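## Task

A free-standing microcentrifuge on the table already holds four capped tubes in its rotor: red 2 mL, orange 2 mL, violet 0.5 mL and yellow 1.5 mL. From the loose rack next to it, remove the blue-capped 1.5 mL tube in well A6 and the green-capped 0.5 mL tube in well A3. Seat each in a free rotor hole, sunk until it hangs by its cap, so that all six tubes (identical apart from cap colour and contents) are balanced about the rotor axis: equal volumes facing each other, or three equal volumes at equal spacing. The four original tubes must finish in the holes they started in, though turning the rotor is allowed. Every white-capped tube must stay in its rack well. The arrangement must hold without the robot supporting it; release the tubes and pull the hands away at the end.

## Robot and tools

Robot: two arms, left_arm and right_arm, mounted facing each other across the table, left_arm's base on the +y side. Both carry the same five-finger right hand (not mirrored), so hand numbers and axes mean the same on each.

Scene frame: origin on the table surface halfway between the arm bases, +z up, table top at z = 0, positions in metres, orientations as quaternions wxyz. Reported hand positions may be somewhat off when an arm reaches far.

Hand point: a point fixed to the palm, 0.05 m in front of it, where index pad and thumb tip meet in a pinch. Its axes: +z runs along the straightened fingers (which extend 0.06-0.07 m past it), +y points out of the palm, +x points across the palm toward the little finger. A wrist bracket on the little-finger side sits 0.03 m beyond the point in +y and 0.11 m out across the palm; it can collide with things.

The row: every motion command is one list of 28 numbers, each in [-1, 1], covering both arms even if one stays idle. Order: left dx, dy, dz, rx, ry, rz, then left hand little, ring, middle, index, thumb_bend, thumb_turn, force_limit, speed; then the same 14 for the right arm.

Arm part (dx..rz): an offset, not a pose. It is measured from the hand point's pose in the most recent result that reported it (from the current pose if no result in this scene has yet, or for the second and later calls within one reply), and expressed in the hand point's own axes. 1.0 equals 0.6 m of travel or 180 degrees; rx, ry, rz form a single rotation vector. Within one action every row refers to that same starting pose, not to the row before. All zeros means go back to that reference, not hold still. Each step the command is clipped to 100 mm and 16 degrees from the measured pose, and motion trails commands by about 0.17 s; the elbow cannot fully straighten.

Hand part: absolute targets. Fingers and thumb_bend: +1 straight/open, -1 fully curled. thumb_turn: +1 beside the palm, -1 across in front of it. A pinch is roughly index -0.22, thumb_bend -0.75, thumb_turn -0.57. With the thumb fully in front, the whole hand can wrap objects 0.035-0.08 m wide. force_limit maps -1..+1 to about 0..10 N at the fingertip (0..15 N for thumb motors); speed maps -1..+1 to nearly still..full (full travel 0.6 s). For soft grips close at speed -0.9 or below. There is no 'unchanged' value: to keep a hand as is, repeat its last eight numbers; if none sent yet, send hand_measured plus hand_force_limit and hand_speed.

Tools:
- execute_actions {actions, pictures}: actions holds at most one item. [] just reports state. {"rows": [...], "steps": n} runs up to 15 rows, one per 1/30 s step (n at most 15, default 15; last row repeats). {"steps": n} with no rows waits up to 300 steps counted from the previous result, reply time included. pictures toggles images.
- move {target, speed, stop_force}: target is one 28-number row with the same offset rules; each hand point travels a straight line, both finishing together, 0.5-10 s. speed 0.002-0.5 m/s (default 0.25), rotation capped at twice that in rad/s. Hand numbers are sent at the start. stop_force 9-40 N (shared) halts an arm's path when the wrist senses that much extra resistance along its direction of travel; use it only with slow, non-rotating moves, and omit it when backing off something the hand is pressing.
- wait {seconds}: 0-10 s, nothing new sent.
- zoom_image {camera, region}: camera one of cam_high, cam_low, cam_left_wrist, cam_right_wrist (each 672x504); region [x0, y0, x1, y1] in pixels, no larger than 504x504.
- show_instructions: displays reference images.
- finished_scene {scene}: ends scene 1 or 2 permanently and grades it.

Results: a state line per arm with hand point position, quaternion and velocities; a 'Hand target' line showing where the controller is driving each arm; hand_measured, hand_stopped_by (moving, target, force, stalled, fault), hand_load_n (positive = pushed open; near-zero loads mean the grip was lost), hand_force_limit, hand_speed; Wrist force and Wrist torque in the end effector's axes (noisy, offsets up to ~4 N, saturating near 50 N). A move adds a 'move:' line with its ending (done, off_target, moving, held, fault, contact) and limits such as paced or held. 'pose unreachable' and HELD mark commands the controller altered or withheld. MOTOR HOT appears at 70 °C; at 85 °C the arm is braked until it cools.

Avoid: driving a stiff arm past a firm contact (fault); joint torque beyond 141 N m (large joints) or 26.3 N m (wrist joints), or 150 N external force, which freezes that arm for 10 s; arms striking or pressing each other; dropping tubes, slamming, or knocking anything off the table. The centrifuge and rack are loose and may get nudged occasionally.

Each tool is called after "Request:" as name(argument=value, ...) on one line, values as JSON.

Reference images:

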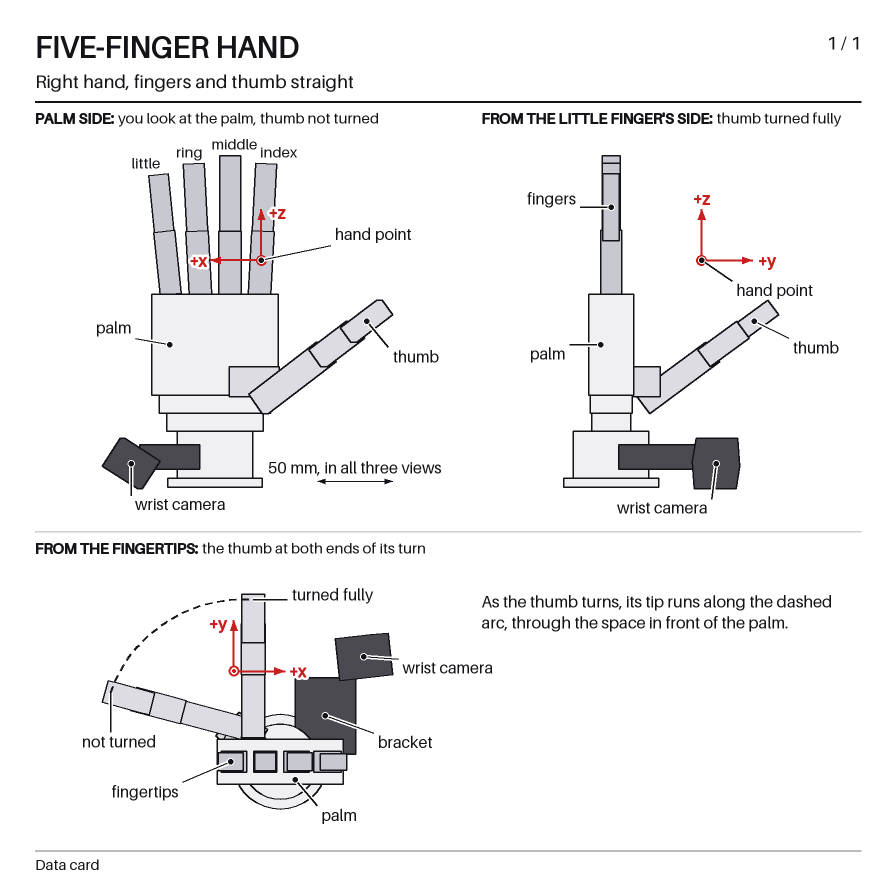

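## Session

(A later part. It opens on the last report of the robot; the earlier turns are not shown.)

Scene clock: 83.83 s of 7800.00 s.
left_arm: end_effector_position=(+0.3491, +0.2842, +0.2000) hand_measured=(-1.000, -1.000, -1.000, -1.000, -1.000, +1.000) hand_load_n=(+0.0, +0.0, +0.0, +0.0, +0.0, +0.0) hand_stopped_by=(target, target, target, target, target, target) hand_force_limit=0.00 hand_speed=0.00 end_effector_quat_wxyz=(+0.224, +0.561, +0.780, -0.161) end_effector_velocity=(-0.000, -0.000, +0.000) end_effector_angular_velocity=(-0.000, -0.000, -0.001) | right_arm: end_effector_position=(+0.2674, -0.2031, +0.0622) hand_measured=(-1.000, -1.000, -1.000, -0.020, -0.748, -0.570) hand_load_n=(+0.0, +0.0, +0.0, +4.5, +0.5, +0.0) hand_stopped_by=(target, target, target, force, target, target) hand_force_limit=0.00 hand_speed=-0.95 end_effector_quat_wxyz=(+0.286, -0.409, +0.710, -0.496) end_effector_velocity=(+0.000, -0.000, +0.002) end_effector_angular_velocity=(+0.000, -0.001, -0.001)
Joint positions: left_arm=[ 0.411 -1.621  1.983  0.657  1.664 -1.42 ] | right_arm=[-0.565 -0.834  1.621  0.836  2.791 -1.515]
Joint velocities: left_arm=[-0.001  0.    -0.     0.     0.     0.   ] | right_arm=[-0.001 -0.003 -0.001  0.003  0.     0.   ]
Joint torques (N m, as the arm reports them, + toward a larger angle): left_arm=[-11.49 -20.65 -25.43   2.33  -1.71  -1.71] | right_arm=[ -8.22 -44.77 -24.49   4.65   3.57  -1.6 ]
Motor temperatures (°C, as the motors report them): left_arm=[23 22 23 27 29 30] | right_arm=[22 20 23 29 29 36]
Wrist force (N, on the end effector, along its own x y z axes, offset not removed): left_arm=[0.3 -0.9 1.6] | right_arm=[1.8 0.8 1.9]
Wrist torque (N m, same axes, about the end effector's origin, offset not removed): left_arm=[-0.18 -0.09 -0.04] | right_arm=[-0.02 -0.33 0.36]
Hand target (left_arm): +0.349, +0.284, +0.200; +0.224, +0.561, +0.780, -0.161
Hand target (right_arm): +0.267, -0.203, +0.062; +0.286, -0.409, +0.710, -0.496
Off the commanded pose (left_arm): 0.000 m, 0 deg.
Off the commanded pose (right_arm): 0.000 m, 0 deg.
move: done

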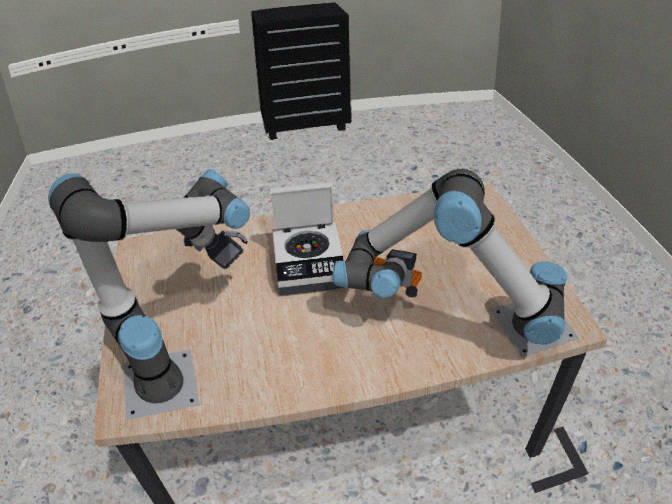

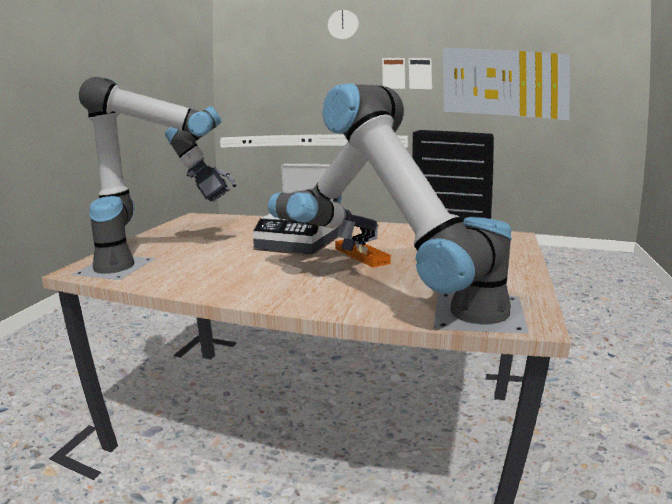

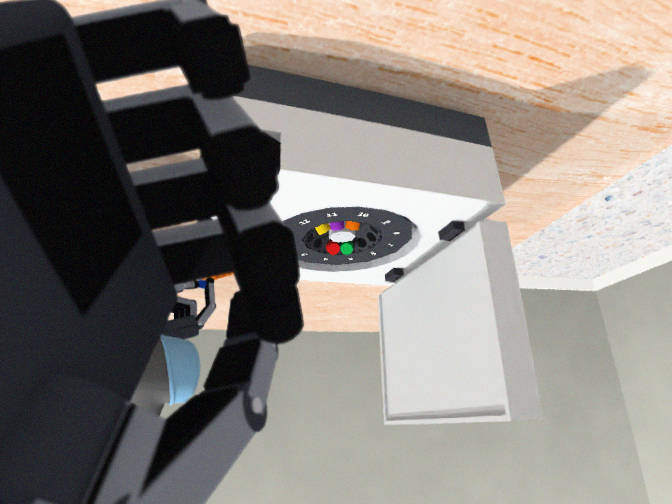

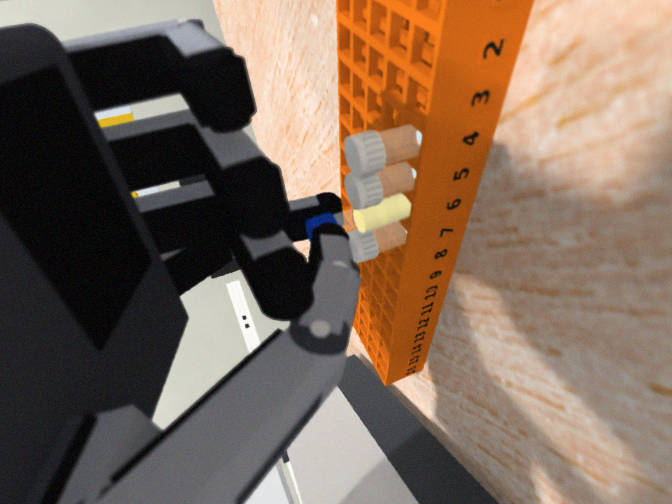

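Request:
move(target=[0,0,0,0,0,0,-1,-1,-1,-1,-1,1,0,0, 0,-0.0627,-0.0228,0,0,0,-1,-1,-1,-0.3,-0.75,-0.57,0.0,-0.95], speed=0.05)

Request:
move(target=[-0.0425,-0.2017,0.0263,-0.0887,0,-0.141,-1,-1,-1,-1,-1,1,0,0, -0.321,-0.173,-0.05,0.1335,-0.47,-0.45,-1,-1,-1,-0.3,-0.75,-0.57,0.0,-0.95], speed=0.3)

Request:
move(target=[0,0,0,0,0,0,-1,-1,-1,-1,-1,1,0,0, -0.0108,-0.002,0.2137,0,0,0,-1,-1,-1,-0.3,-0.75,-0.57,0.0,-0.95], speed=0.1, stop_force=12)

Request:
zoom_image(camera="cam_right_wrist", region=[350, 130, 510, 280])

Request:
zoom_image(camera="cam_left_wrist", region=[300, 205, 400, 295])

Scene clock: 88.53 s of 7800.00 s.
left_arm: end_effector_position=(+0.3491, +0.2842, +0.2000) hand_measured=(-1.000, -1.000, -1.000, -1.000, -1.000, +1.000) hand_load_n=(+0.0, +0.0, +0.0, +0.0, +0.0, +0.0) hand_stopped_by=(target, target, target, target, target, target) hand_force_limit=0.00 hand_speed=0.00 end_effector_quat_wxyz=(+0.224, +0.561, +0.780, -0.161) end_effector_velocity=(-0.000, -0.000, +0.000) end_effector_angular_velocity=(-0.001, +0.000, +0.000) | right_arm: end_effector_position=(+0.2674, -0.2032, +0.1021) hand_measured=(-1.000, -1.000, -1.000, -0.020, -0.748, -0.570) hand_load_n=(+0.0, +0.0, +0.0, +4.5, +0.5, +0.0) hand_stopped_by=(target, target, target, force, target, target) hand_force_limit=0.00 hand_speed=-0.95 end_effector_quat_wxyz=(+0.286, -0.409, +0.710, -0.496) end_effector_velocity=(-0.000, +0.000, +0.002) end_effector_angular_velocity=(+0.002, -0.001, -0.000)
Joint positions: left_arm=[ 0.411 -1.621  1.983  0.657  1.664 -1.42 ] | right_arm=[-0.566 -0.898  1.607  0.913  2.791 -1.515]
Joint velocities: left_arm=[-0.    -0.001  0.     0.     0.001 -0.001] | right_arm=[ 0.001 -0.002 -0.001  0.005 -0.     0.003]
Joint torques (N m, as the arm reports them, + toward a larger angle): left_arm=[-12.33 -20.8  -26.74   2.15  -1.8   -1.57] | right_arm=[ -4.79 -46.11 -25.02   4.46   3.02   2.12]
Motor temperatures (°C, as the motors report them): left_arm=[23 22 23 27 29 30] | right_arm=[22 20 23 29 29 36]
Wrist force (N, on the end effector, along its own x y z axes, offset not removed): left_arm=[-1.8 2.6 2.0] | right_arm=[1.2 4.4 -1.5]
Wrist torque (N m, same axes, about the end effector's origin, offset not removed): left_arm=[0.29 0.23 -0.10] | right_arm=[0.80 -0.06 0.26]
Hand target (left_arm): +0.349, +0.284, +0.200; +0.224, +0.561, +0.780, -0.161
Hand target (right_arm): +0.267, -0.203, +0.102; +0.286, -0.409, +0.710, -0.496
Off the commanded pose (left_arm): 0.000 m, 0 deg.
Off the commanded pose (right_arm): 0.000 m, 0 deg.
move: done

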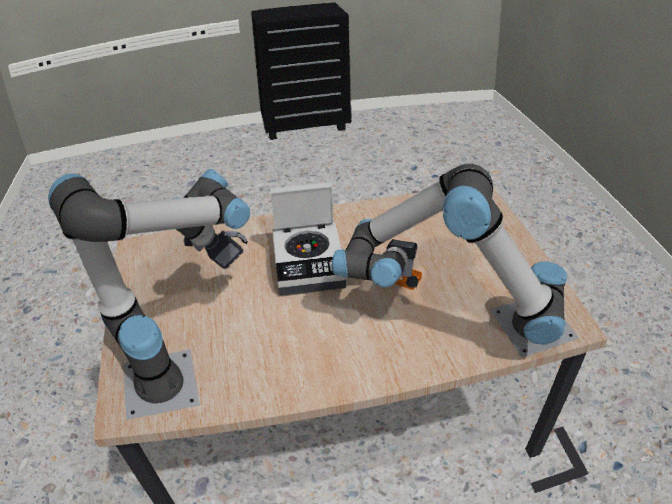

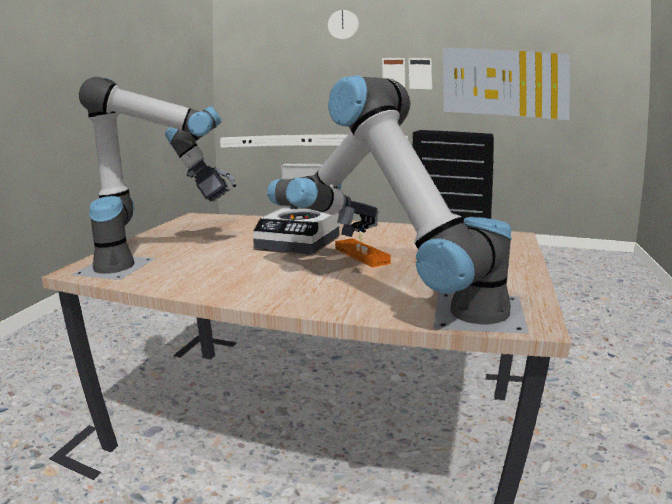

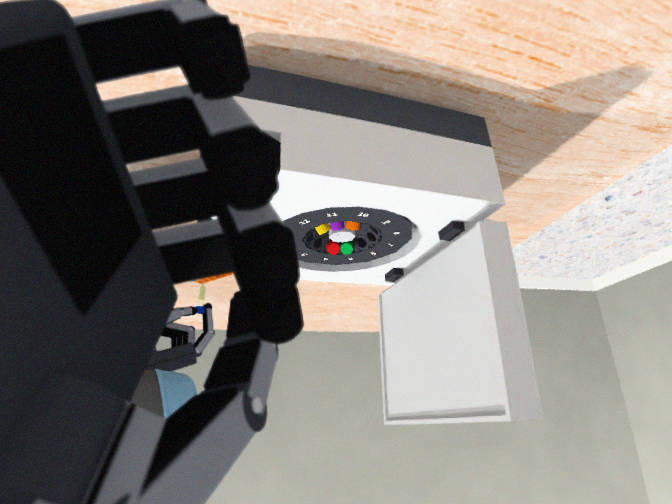

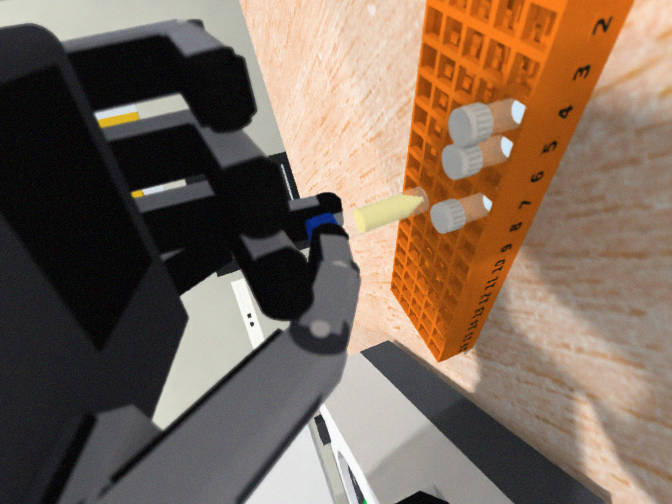

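Scene clock: 92.57 s of 7800.00 s.
left_arm: end_effector_position=(+0.2437, +0.2173, +0.1998) hand_measured=(-1.000, -1.000, -1.000, -1.000, -1.000, +1.000) hand_load_n=(+0.0, +0.0, +0.0, +0.0, +0.0, +0.0) hand_stopped_by=(target, target, target, target, target, target) hand_force_limit=0.00 hand_speed=0.00 end_effector_quat_wxyz=(+0.258, +0.341, +0.899, -0.097) end_effector_velocity=(-0.001, -0.000, -0.000) end_effector_angular_velocity=(+0.001, -0.000, +0.002) | right_arm: end_effector_position=(+0.3704, -0.0404, +0.2103) hand_measured=(-1.000, -1.000, -1.000, -0.020, -0.748, -0.570) hand_load_n=(+0.0, +0.0, +0.0, +4.5, +0.5, +0.0) hand_stopped_by=(target, target, target, force, target, target) hand_force_limit=0.00 hand_speed=-0.95 end_effector_quat_wxyz=(-0.359, +0.875, +0.144, +0.292) end_effector_velocity=(+0.000, +0.000, -0.000) end_effector_angular_velocity=(-0.008, +0.004, +0.007)
Joint positions: left_arm=[-0.254 -1.52   1.941  0.831  1.104 -2.504] | right_arm=[-0.954 -1.151  1.319  0.475  1.267 -4.208]
Joint velocities: left_arm=[-0.002  0.002 -0.001  0.002 -0.001 -0.004] | right_arm=[-0.     0.007 -0.012  0.016 -0.004 -0.008]
Joint torques (N m, as the arm reports them, + toward a larger angle): left_arm=[-12.1  -10.29 -25.74   3.27  -2.62  -1.88] | right_arm=[ -8.87 -29.47 -32.03   2.04  -3.23  -2.51]
Motor temperatures (°C, as the motors report them): left_arm=[23 22 23 27 29 30] | right_arm=[22 20 23 29 29 36]
Wrist force (N, on the end effector, along its own x y z axes, offset not removed): left_arm=[-0.8 2.6 2.5] | right_arm=[2.5 3.2 0.0]
Wrist torque (N m, same axes, about the end effector's origin, offset not removed): left_arm=[0.34 -0.11 -0.01] | right_arm=[0.50 -0.35 0.54]
Hand target (left_arm): +0.244, +0.217, +0.200; +0.258, +0.340, +0.899, -0.097
Hand target (right_arm): +0.370, -0.040, +0.210; -0.358, +0.875, +0.144, +0.291
Off the commanded pose (left_arm): 0.000 m, 0 deg.
Off the commanded pose (right_arm): 0.000 m, 0 deg.
move: done

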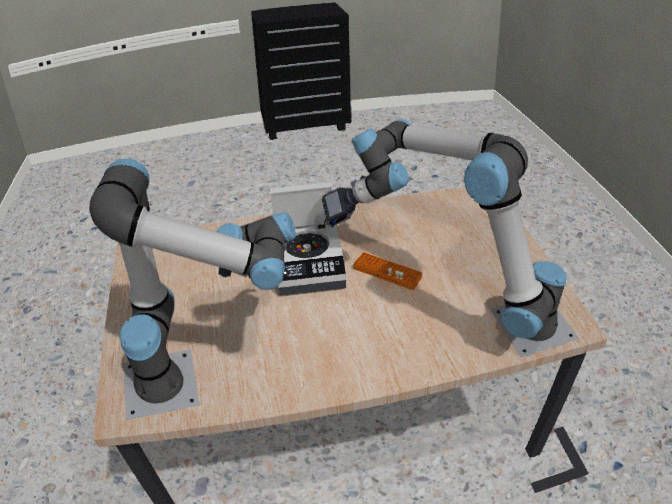

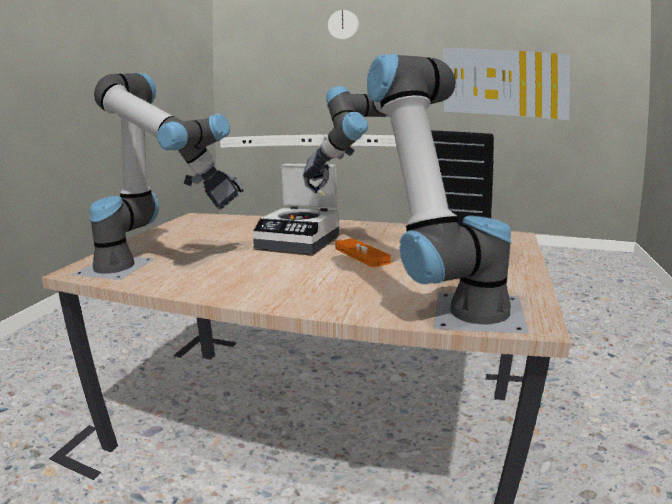

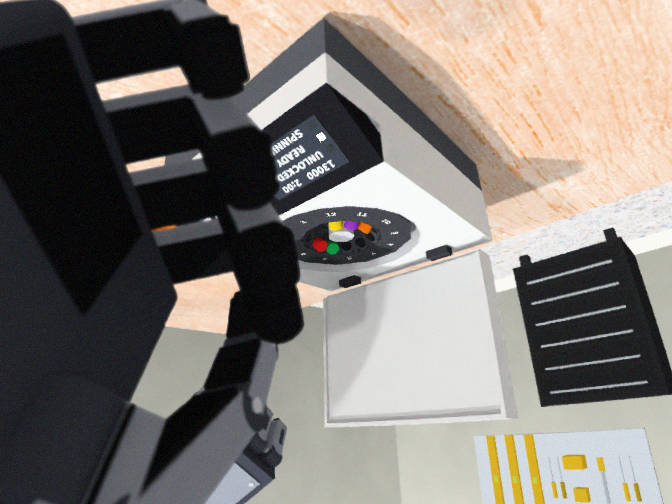

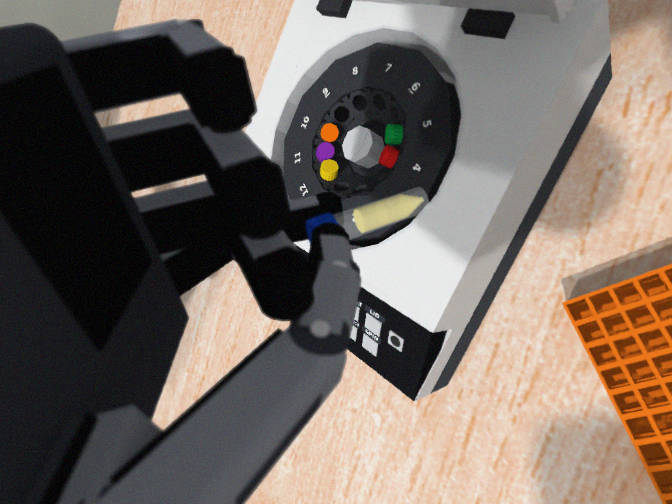

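Scene clock: 94.33 s of 7800.00 s.
left_arm: end_effector_position=(+0.2437, +0.2173, +0.1999) hand_measured=(-1.000, -1.000, -1.000, -1.000, -1.000, +1.000) hand_load_n=(+0.0, +0.0, +0.0, +0.0, +0.0, +0.0) hand_stopped_by=(target, target, target, target, target, target) hand_force_limit=0.00 hand_speed=0.00 end_effector_quat_wxyz=(+0.258, +0.341, +0.899, -0.097) end_effector_velocity=(+0.000, +0.000, -0.000) end_effector_angular_velocity=(-0.000, -0.000, +0.001) | right_arm: end_effector_position=(+0.4169, +0.0512, +0.1335) hand_measured=(-1.000, -1.000, -1.000, -0.020, -0.748, -0.570) hand_load_n=(+0.0, +0.0, +0.0, +4.5, +0.5, +0.0) hand_stopped_by=(target, target, target, force, target, target) hand_force_limit=0.00 hand_speed=-0.95 end_effector_quat_wxyz=(-0.359, +0.875, +0.144, +0.292) end_effector_velocity=(+0.000, +0.002, -0.000) end_effector_angular_velocity=(-0.000, -0.000, +0.001)
Joint positions: left_arm=[-0.254 -1.52   1.941  0.831  1.104 -2.504] | right_arm=[-0.883 -0.856  1.048  0.44   1.323 -4.164]
Joint velocities: left_arm=[ 0.001 -0.     0.    -0.    -0.     0.   ] | right_arm=[ 0.002  0.005 -0.007  0.002  0.001  0.   ]
Joint torques (N m, as the arm reports them, + toward a larger angle): left_arm=[ 11.73 -25.52 -15.59   0.45   0.71   1.56] | right_arm=[  6.31 -37.53 -33.64   2.61   2.07   2.04]
Motor temperatures (°C, as the motors report them): left_arm=[23 22 23 27 29 30] | right_arm=[22 20 23 29 29 36]
Wrist force (N, on the end effector, along its own x y z axes, offset not removed): left_arm=[0.5 5.8 1.6] | right_arm=[2.4 0.6 -2.6]
Wrist torque (N m, same axes, about the end effector's origin, offset not removed): left_arm=[0.74 -0.15 0.27] | right_arm=[0.25 -0.14 0.34]
Hand target (left_arm): +0.244, +0.217, +0.200; +0.258, +0.341, +0.899, -0.097
Hand target (right_arm): +0.417, +0.051, +0.133; -0.359, +0.875, +0.144, +0.292
Off the commanded pose (left_arm): 0.000 m, 0 deg.
Off the commanded pose (right_arm): 0.000 m, 0 deg.
move: done

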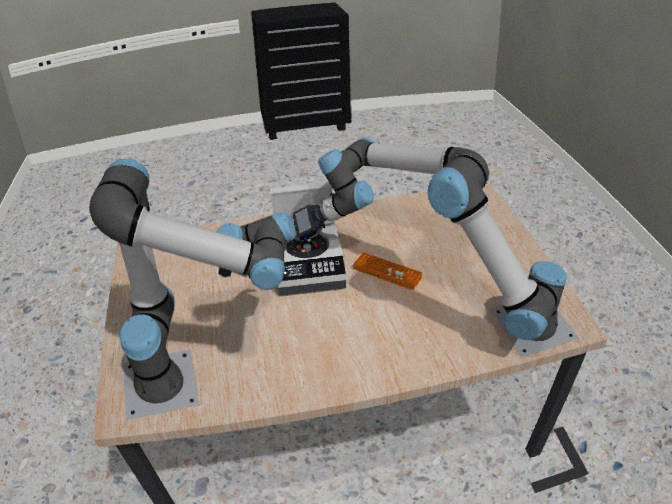

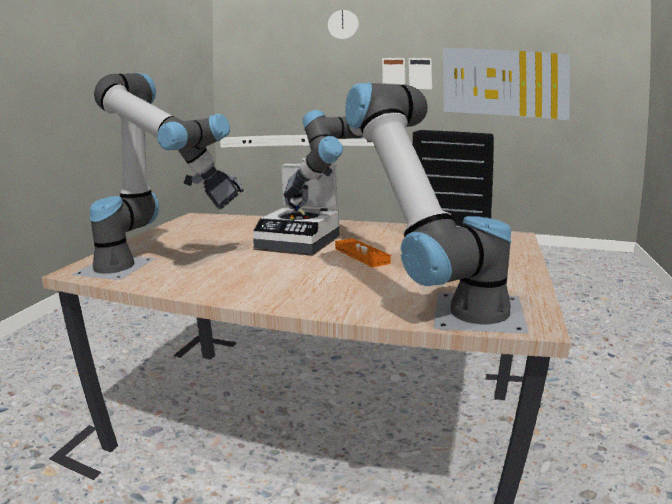

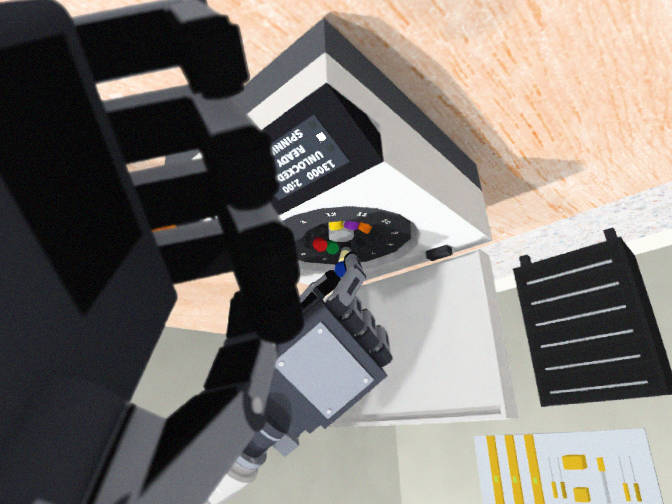

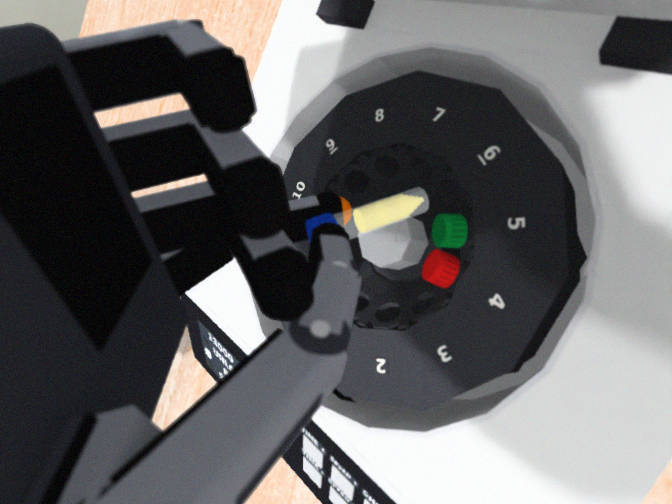

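Region (350, 130, 510, 280) of cam_right_wrist's 672x504 image, scaled by 3.150, with more detail than that image has; it fills the top 472 rows of this view, and the rest is white.

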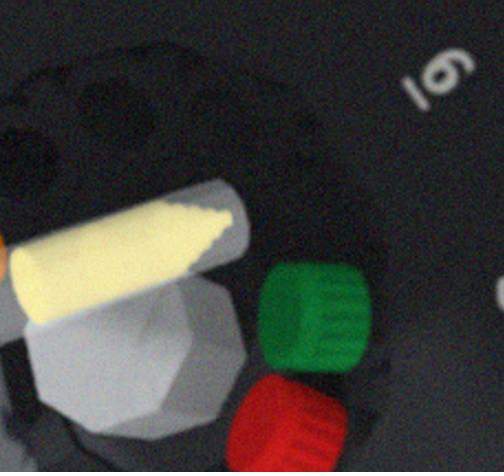

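Region (300, 205, 400, 295) of cam_left_wrist's 672x504 image, scaled by 5.040, with more detail than that image has; it fills the top 454 rows of this view, and the rest is white.

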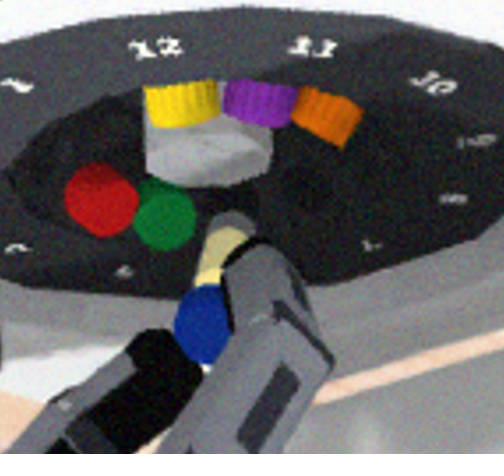

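Request:
move(target=[0,0,0,0,0,0,-1,-1,-1,-1,-1,1,0,0, -0.0027,0.011,0.004,0,0,0,-1,-1,-1,-0.3,-0.75,-0.57,0.0,-0.95], speed=0.015)

Request:
move(target=[0,0,0,0,0,0,-1,-1,-1,-1,-1,1,0,0, 0,0.0175,0.0064,0,0,0,-1,-1,-1,-0.3,-0.75,-0.57,0.0,-0.95], speed=0.008)

Request:
zoom_image(camera="cam_right_wrist", region=[300, 140, 480, 290])

Scene clock: 96.83 s of 7800.00 s.
left_arm: end_effector_position=(+0.2437, +0.2173, +0.1998) hand_measured=(-1.000, -1.000, -1.000, -1.000, -1.000, +1.000) hand_load_n=(+0.0, +0.0, +0.0, +0.0, +0.0, +0.0) hand_stopped_by=(target, target, target, target, target, target) hand_force_limit=0.00 hand_speed=0.00 end_effector_quat_wxyz=(+0.258, +0.341, +0.899, -0.097) end_effector_velocity=(-0.000, -0.001, +0.000) end_effector_angular_velocity=(-0.002, -0.000, -0.001) | right_arm: end_effector_position=(+0.4196, +0.0483, +0.1277) hand_measured=(-1.000, -1.000, -1.000, -0.020, -0.748, -0.570) hand_load_n=(+0.0, +0.0, +0.0, +4.5, +0.5, +0.0) hand_stopped_by=(target, target, target, force, target, target) hand_force_limit=0.00 hand_speed=-0.95 end_effector_quat_wxyz=(-0.359, +0.875, +0.144, +0.292) end_effector_velocity=(+0.001, -0.001, -0.002) end_effector_angular_velocity=(-0.000, +0.001, +0.000)
Joint positions: left_arm=[-0.254 -1.52   1.941  0.831  1.104 -2.504] | right_arm=[-0.89  -0.855  1.062  0.426  1.318 -4.168]
Joint velocities: left_arm=[-0.001 -0.001 -0.001 -0.001 -0.     0.001] | right_arm=[-0.003  0.     0.004 -0.003 -0.002 -0.001]
Joint torques (N m, as the arm reports them, + toward a larger angle): left_arm=[  5.07 -25.58 -13.01   0.29   0.15   1.63] | right_arm=[ -7.35 -39.41  -7.81  -2.3   -3.2   -2.45]
Motor temperatures (°C, as the motors report them): left_arm=[23 22 23 27 29 30] | right_arm=[22 20 23 29 29 36]
Wrist force (N, on the end effector, along its own x y z axes, offset not removed): left_arm=[1.4 3.5 3.6] | right_arm=[1.3 1.6 -1.4]
Wrist torque (N m, same axes, about the end effector's origin, offset not removed): left_arm=[0.28 -0.45 0.11] | right_arm=[0.37 -0.19 0.35]
Hand target (left_arm): +0.244, +0.217, +0.200; +0.258, +0.341, +0.899, -0.097
Hand target (right_arm): +0.420, +0.048, +0.128; -0.359, +0.875, +0.144, +0.292
Off the commanded pose (left_arm): 0.000 m, 0 deg.
Off the commanded pose (right_arm): 0.000 m, 0 deg.
move: done

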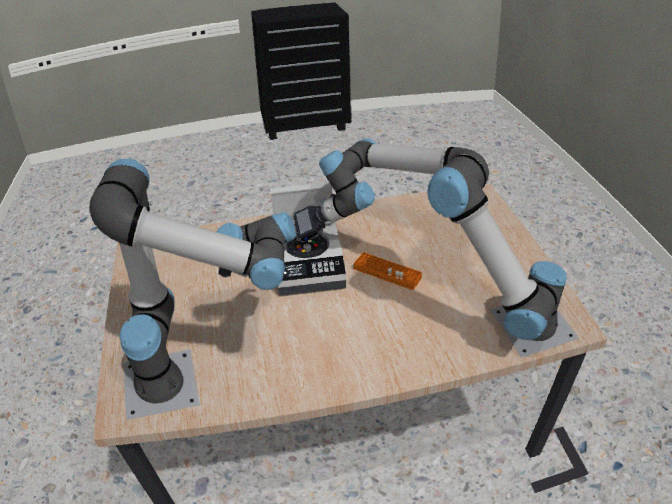

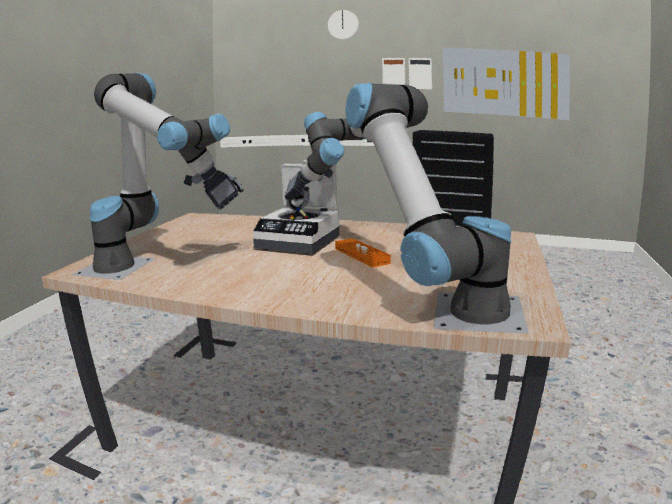

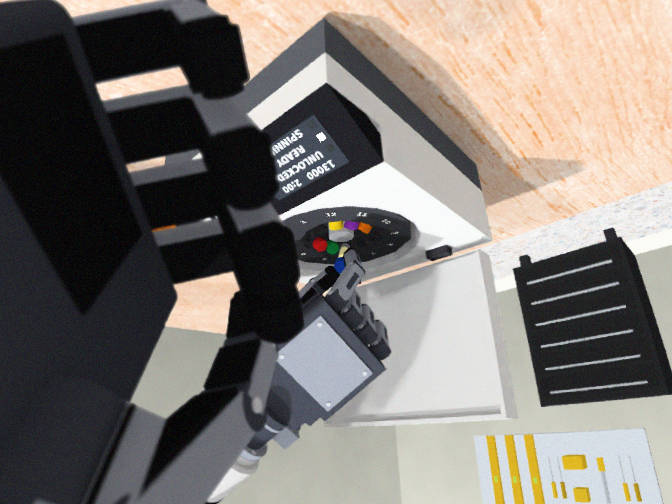

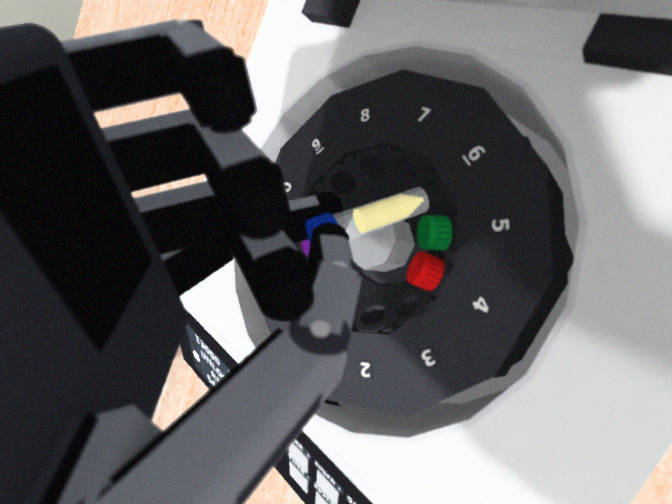

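Scene clock: 98.47 s of 7800.00 s.
left_arm: end_effector_position=(+0.2437, +0.2173, +0.1998) hand_measured=(-1.000, -1.000, -1.000, -1.000, -1.000, +1.000) hand_load_n=(+0.0, +0.0, +0.0, +0.0, +0.0, +0.0) hand_stopped_by=(target, target, target, target, target, target) hand_force_limit=0.00 hand_speed=0.00 end_effector_quat_wxyz=(+0.258, +0.341, +0.899, -0.097) end_effector_velocity=(+0.000, +0.000, -0.000) end_effector_angular_velocity=(+0.001, -0.001, +0.000) | right_arm: end_effector_position=(+0.4259, +0.0437, +0.1199) hand_measured=(-1.000, -1.000, -1.000, -0.020, -0.748, -0.570) hand_load_n=(+0.0, +0.0, +0.0, +4.5, +0.5, +0.0) hand_stopped_by=(target, target, target, force, target, target) hand_force_limit=0.00 hand_speed=-0.95 end_effector_quat_wxyz=(-0.359, +0.875, +0.144, +0.292) end_effector_velocity=(+0.001, -0.001, -0.002) end_effector_angular_velocity=(-0.001, +0.002, +0.000)
Joint positions: left_arm=[-0.254 -1.52   1.941  0.831  1.104 -2.504] | right_arm=[-0.902 -0.851  1.074  0.411  1.308 -4.176]
Joint velocities: left_arm=[ 0.     0.001  0.     0.    -0.     0.   ] | right_arm=[-0.002  0.001  0.003 -0.001 -0.003 -0.001]
Joint torques (N m, as the arm reports them, + toward a larger angle): left_arm=[  5.62 -26.1  -12.04   0.45   0.15   1.67] | right_arm=[ -8.9  -40.04  -8.    -2.39  -3.34  -2.58]
Motor temperatures (°C, as the motors report them): left_arm=[23 22 23 27 29 30] | right_arm=[22 20 23 29 29 36]
Wrist force (N, on the end effector, along its own x y z axes, offset not removed): left_arm=[1.6 2.7 -0.9] | right_arm=[0.4 3.3 -2.1]
Wrist torque (N m, same axes, about the end effector's origin, offset not removed): left_arm=[0.56 -0.22 0.22] | right_arm=[0.65 -0.10 0.17]
Hand target (left_arm): +0.244, +0.217, +0.200; +0.258, +0.341, +0.899, -0.097
Hand target (right_arm): +0.426, +0.044, +0.120; -0.359, +0.875, +0.144, +0.292
Off the commanded pose (left_arm): 0.000 m, 0 deg.
Off the commanded pose (right_arm): 0.000 m, 0 deg.
move: done

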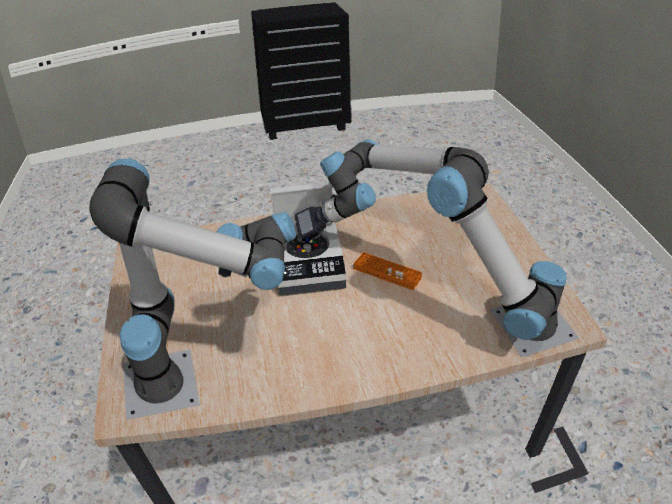

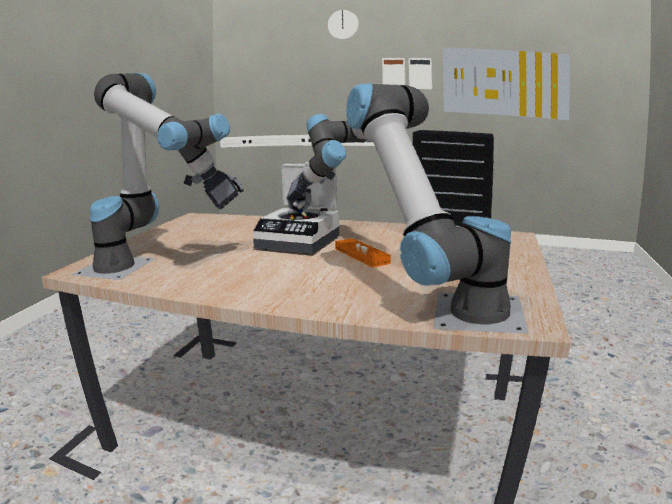

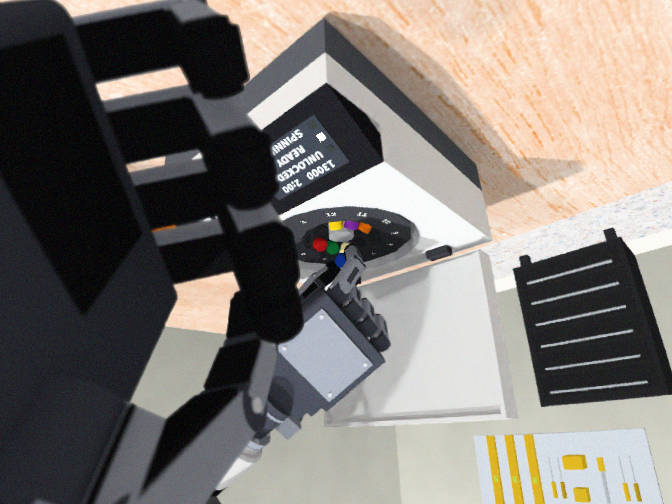

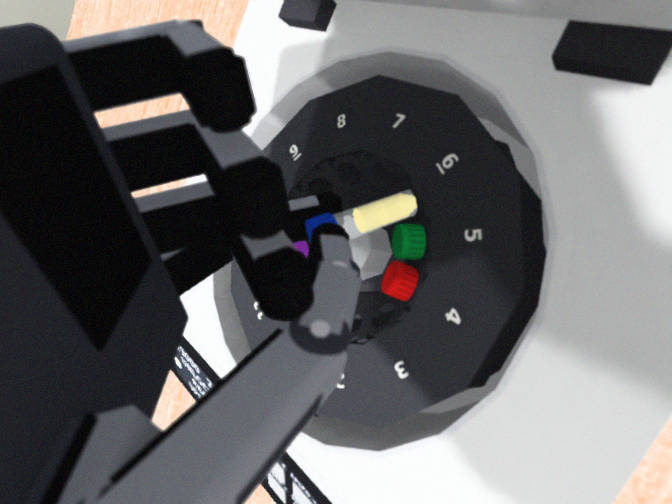

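Region (300, 140, 480, 290) of cam_right_wrist's 672x504 image, scaled by 2.800, with more detail than that image has.

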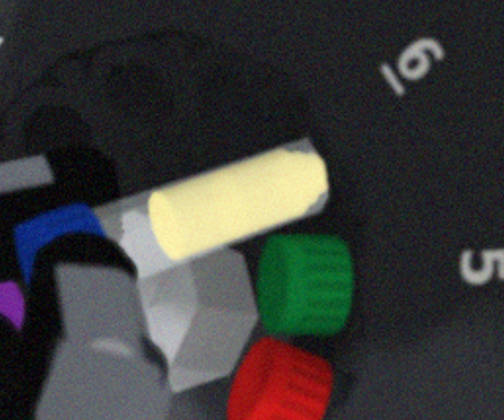

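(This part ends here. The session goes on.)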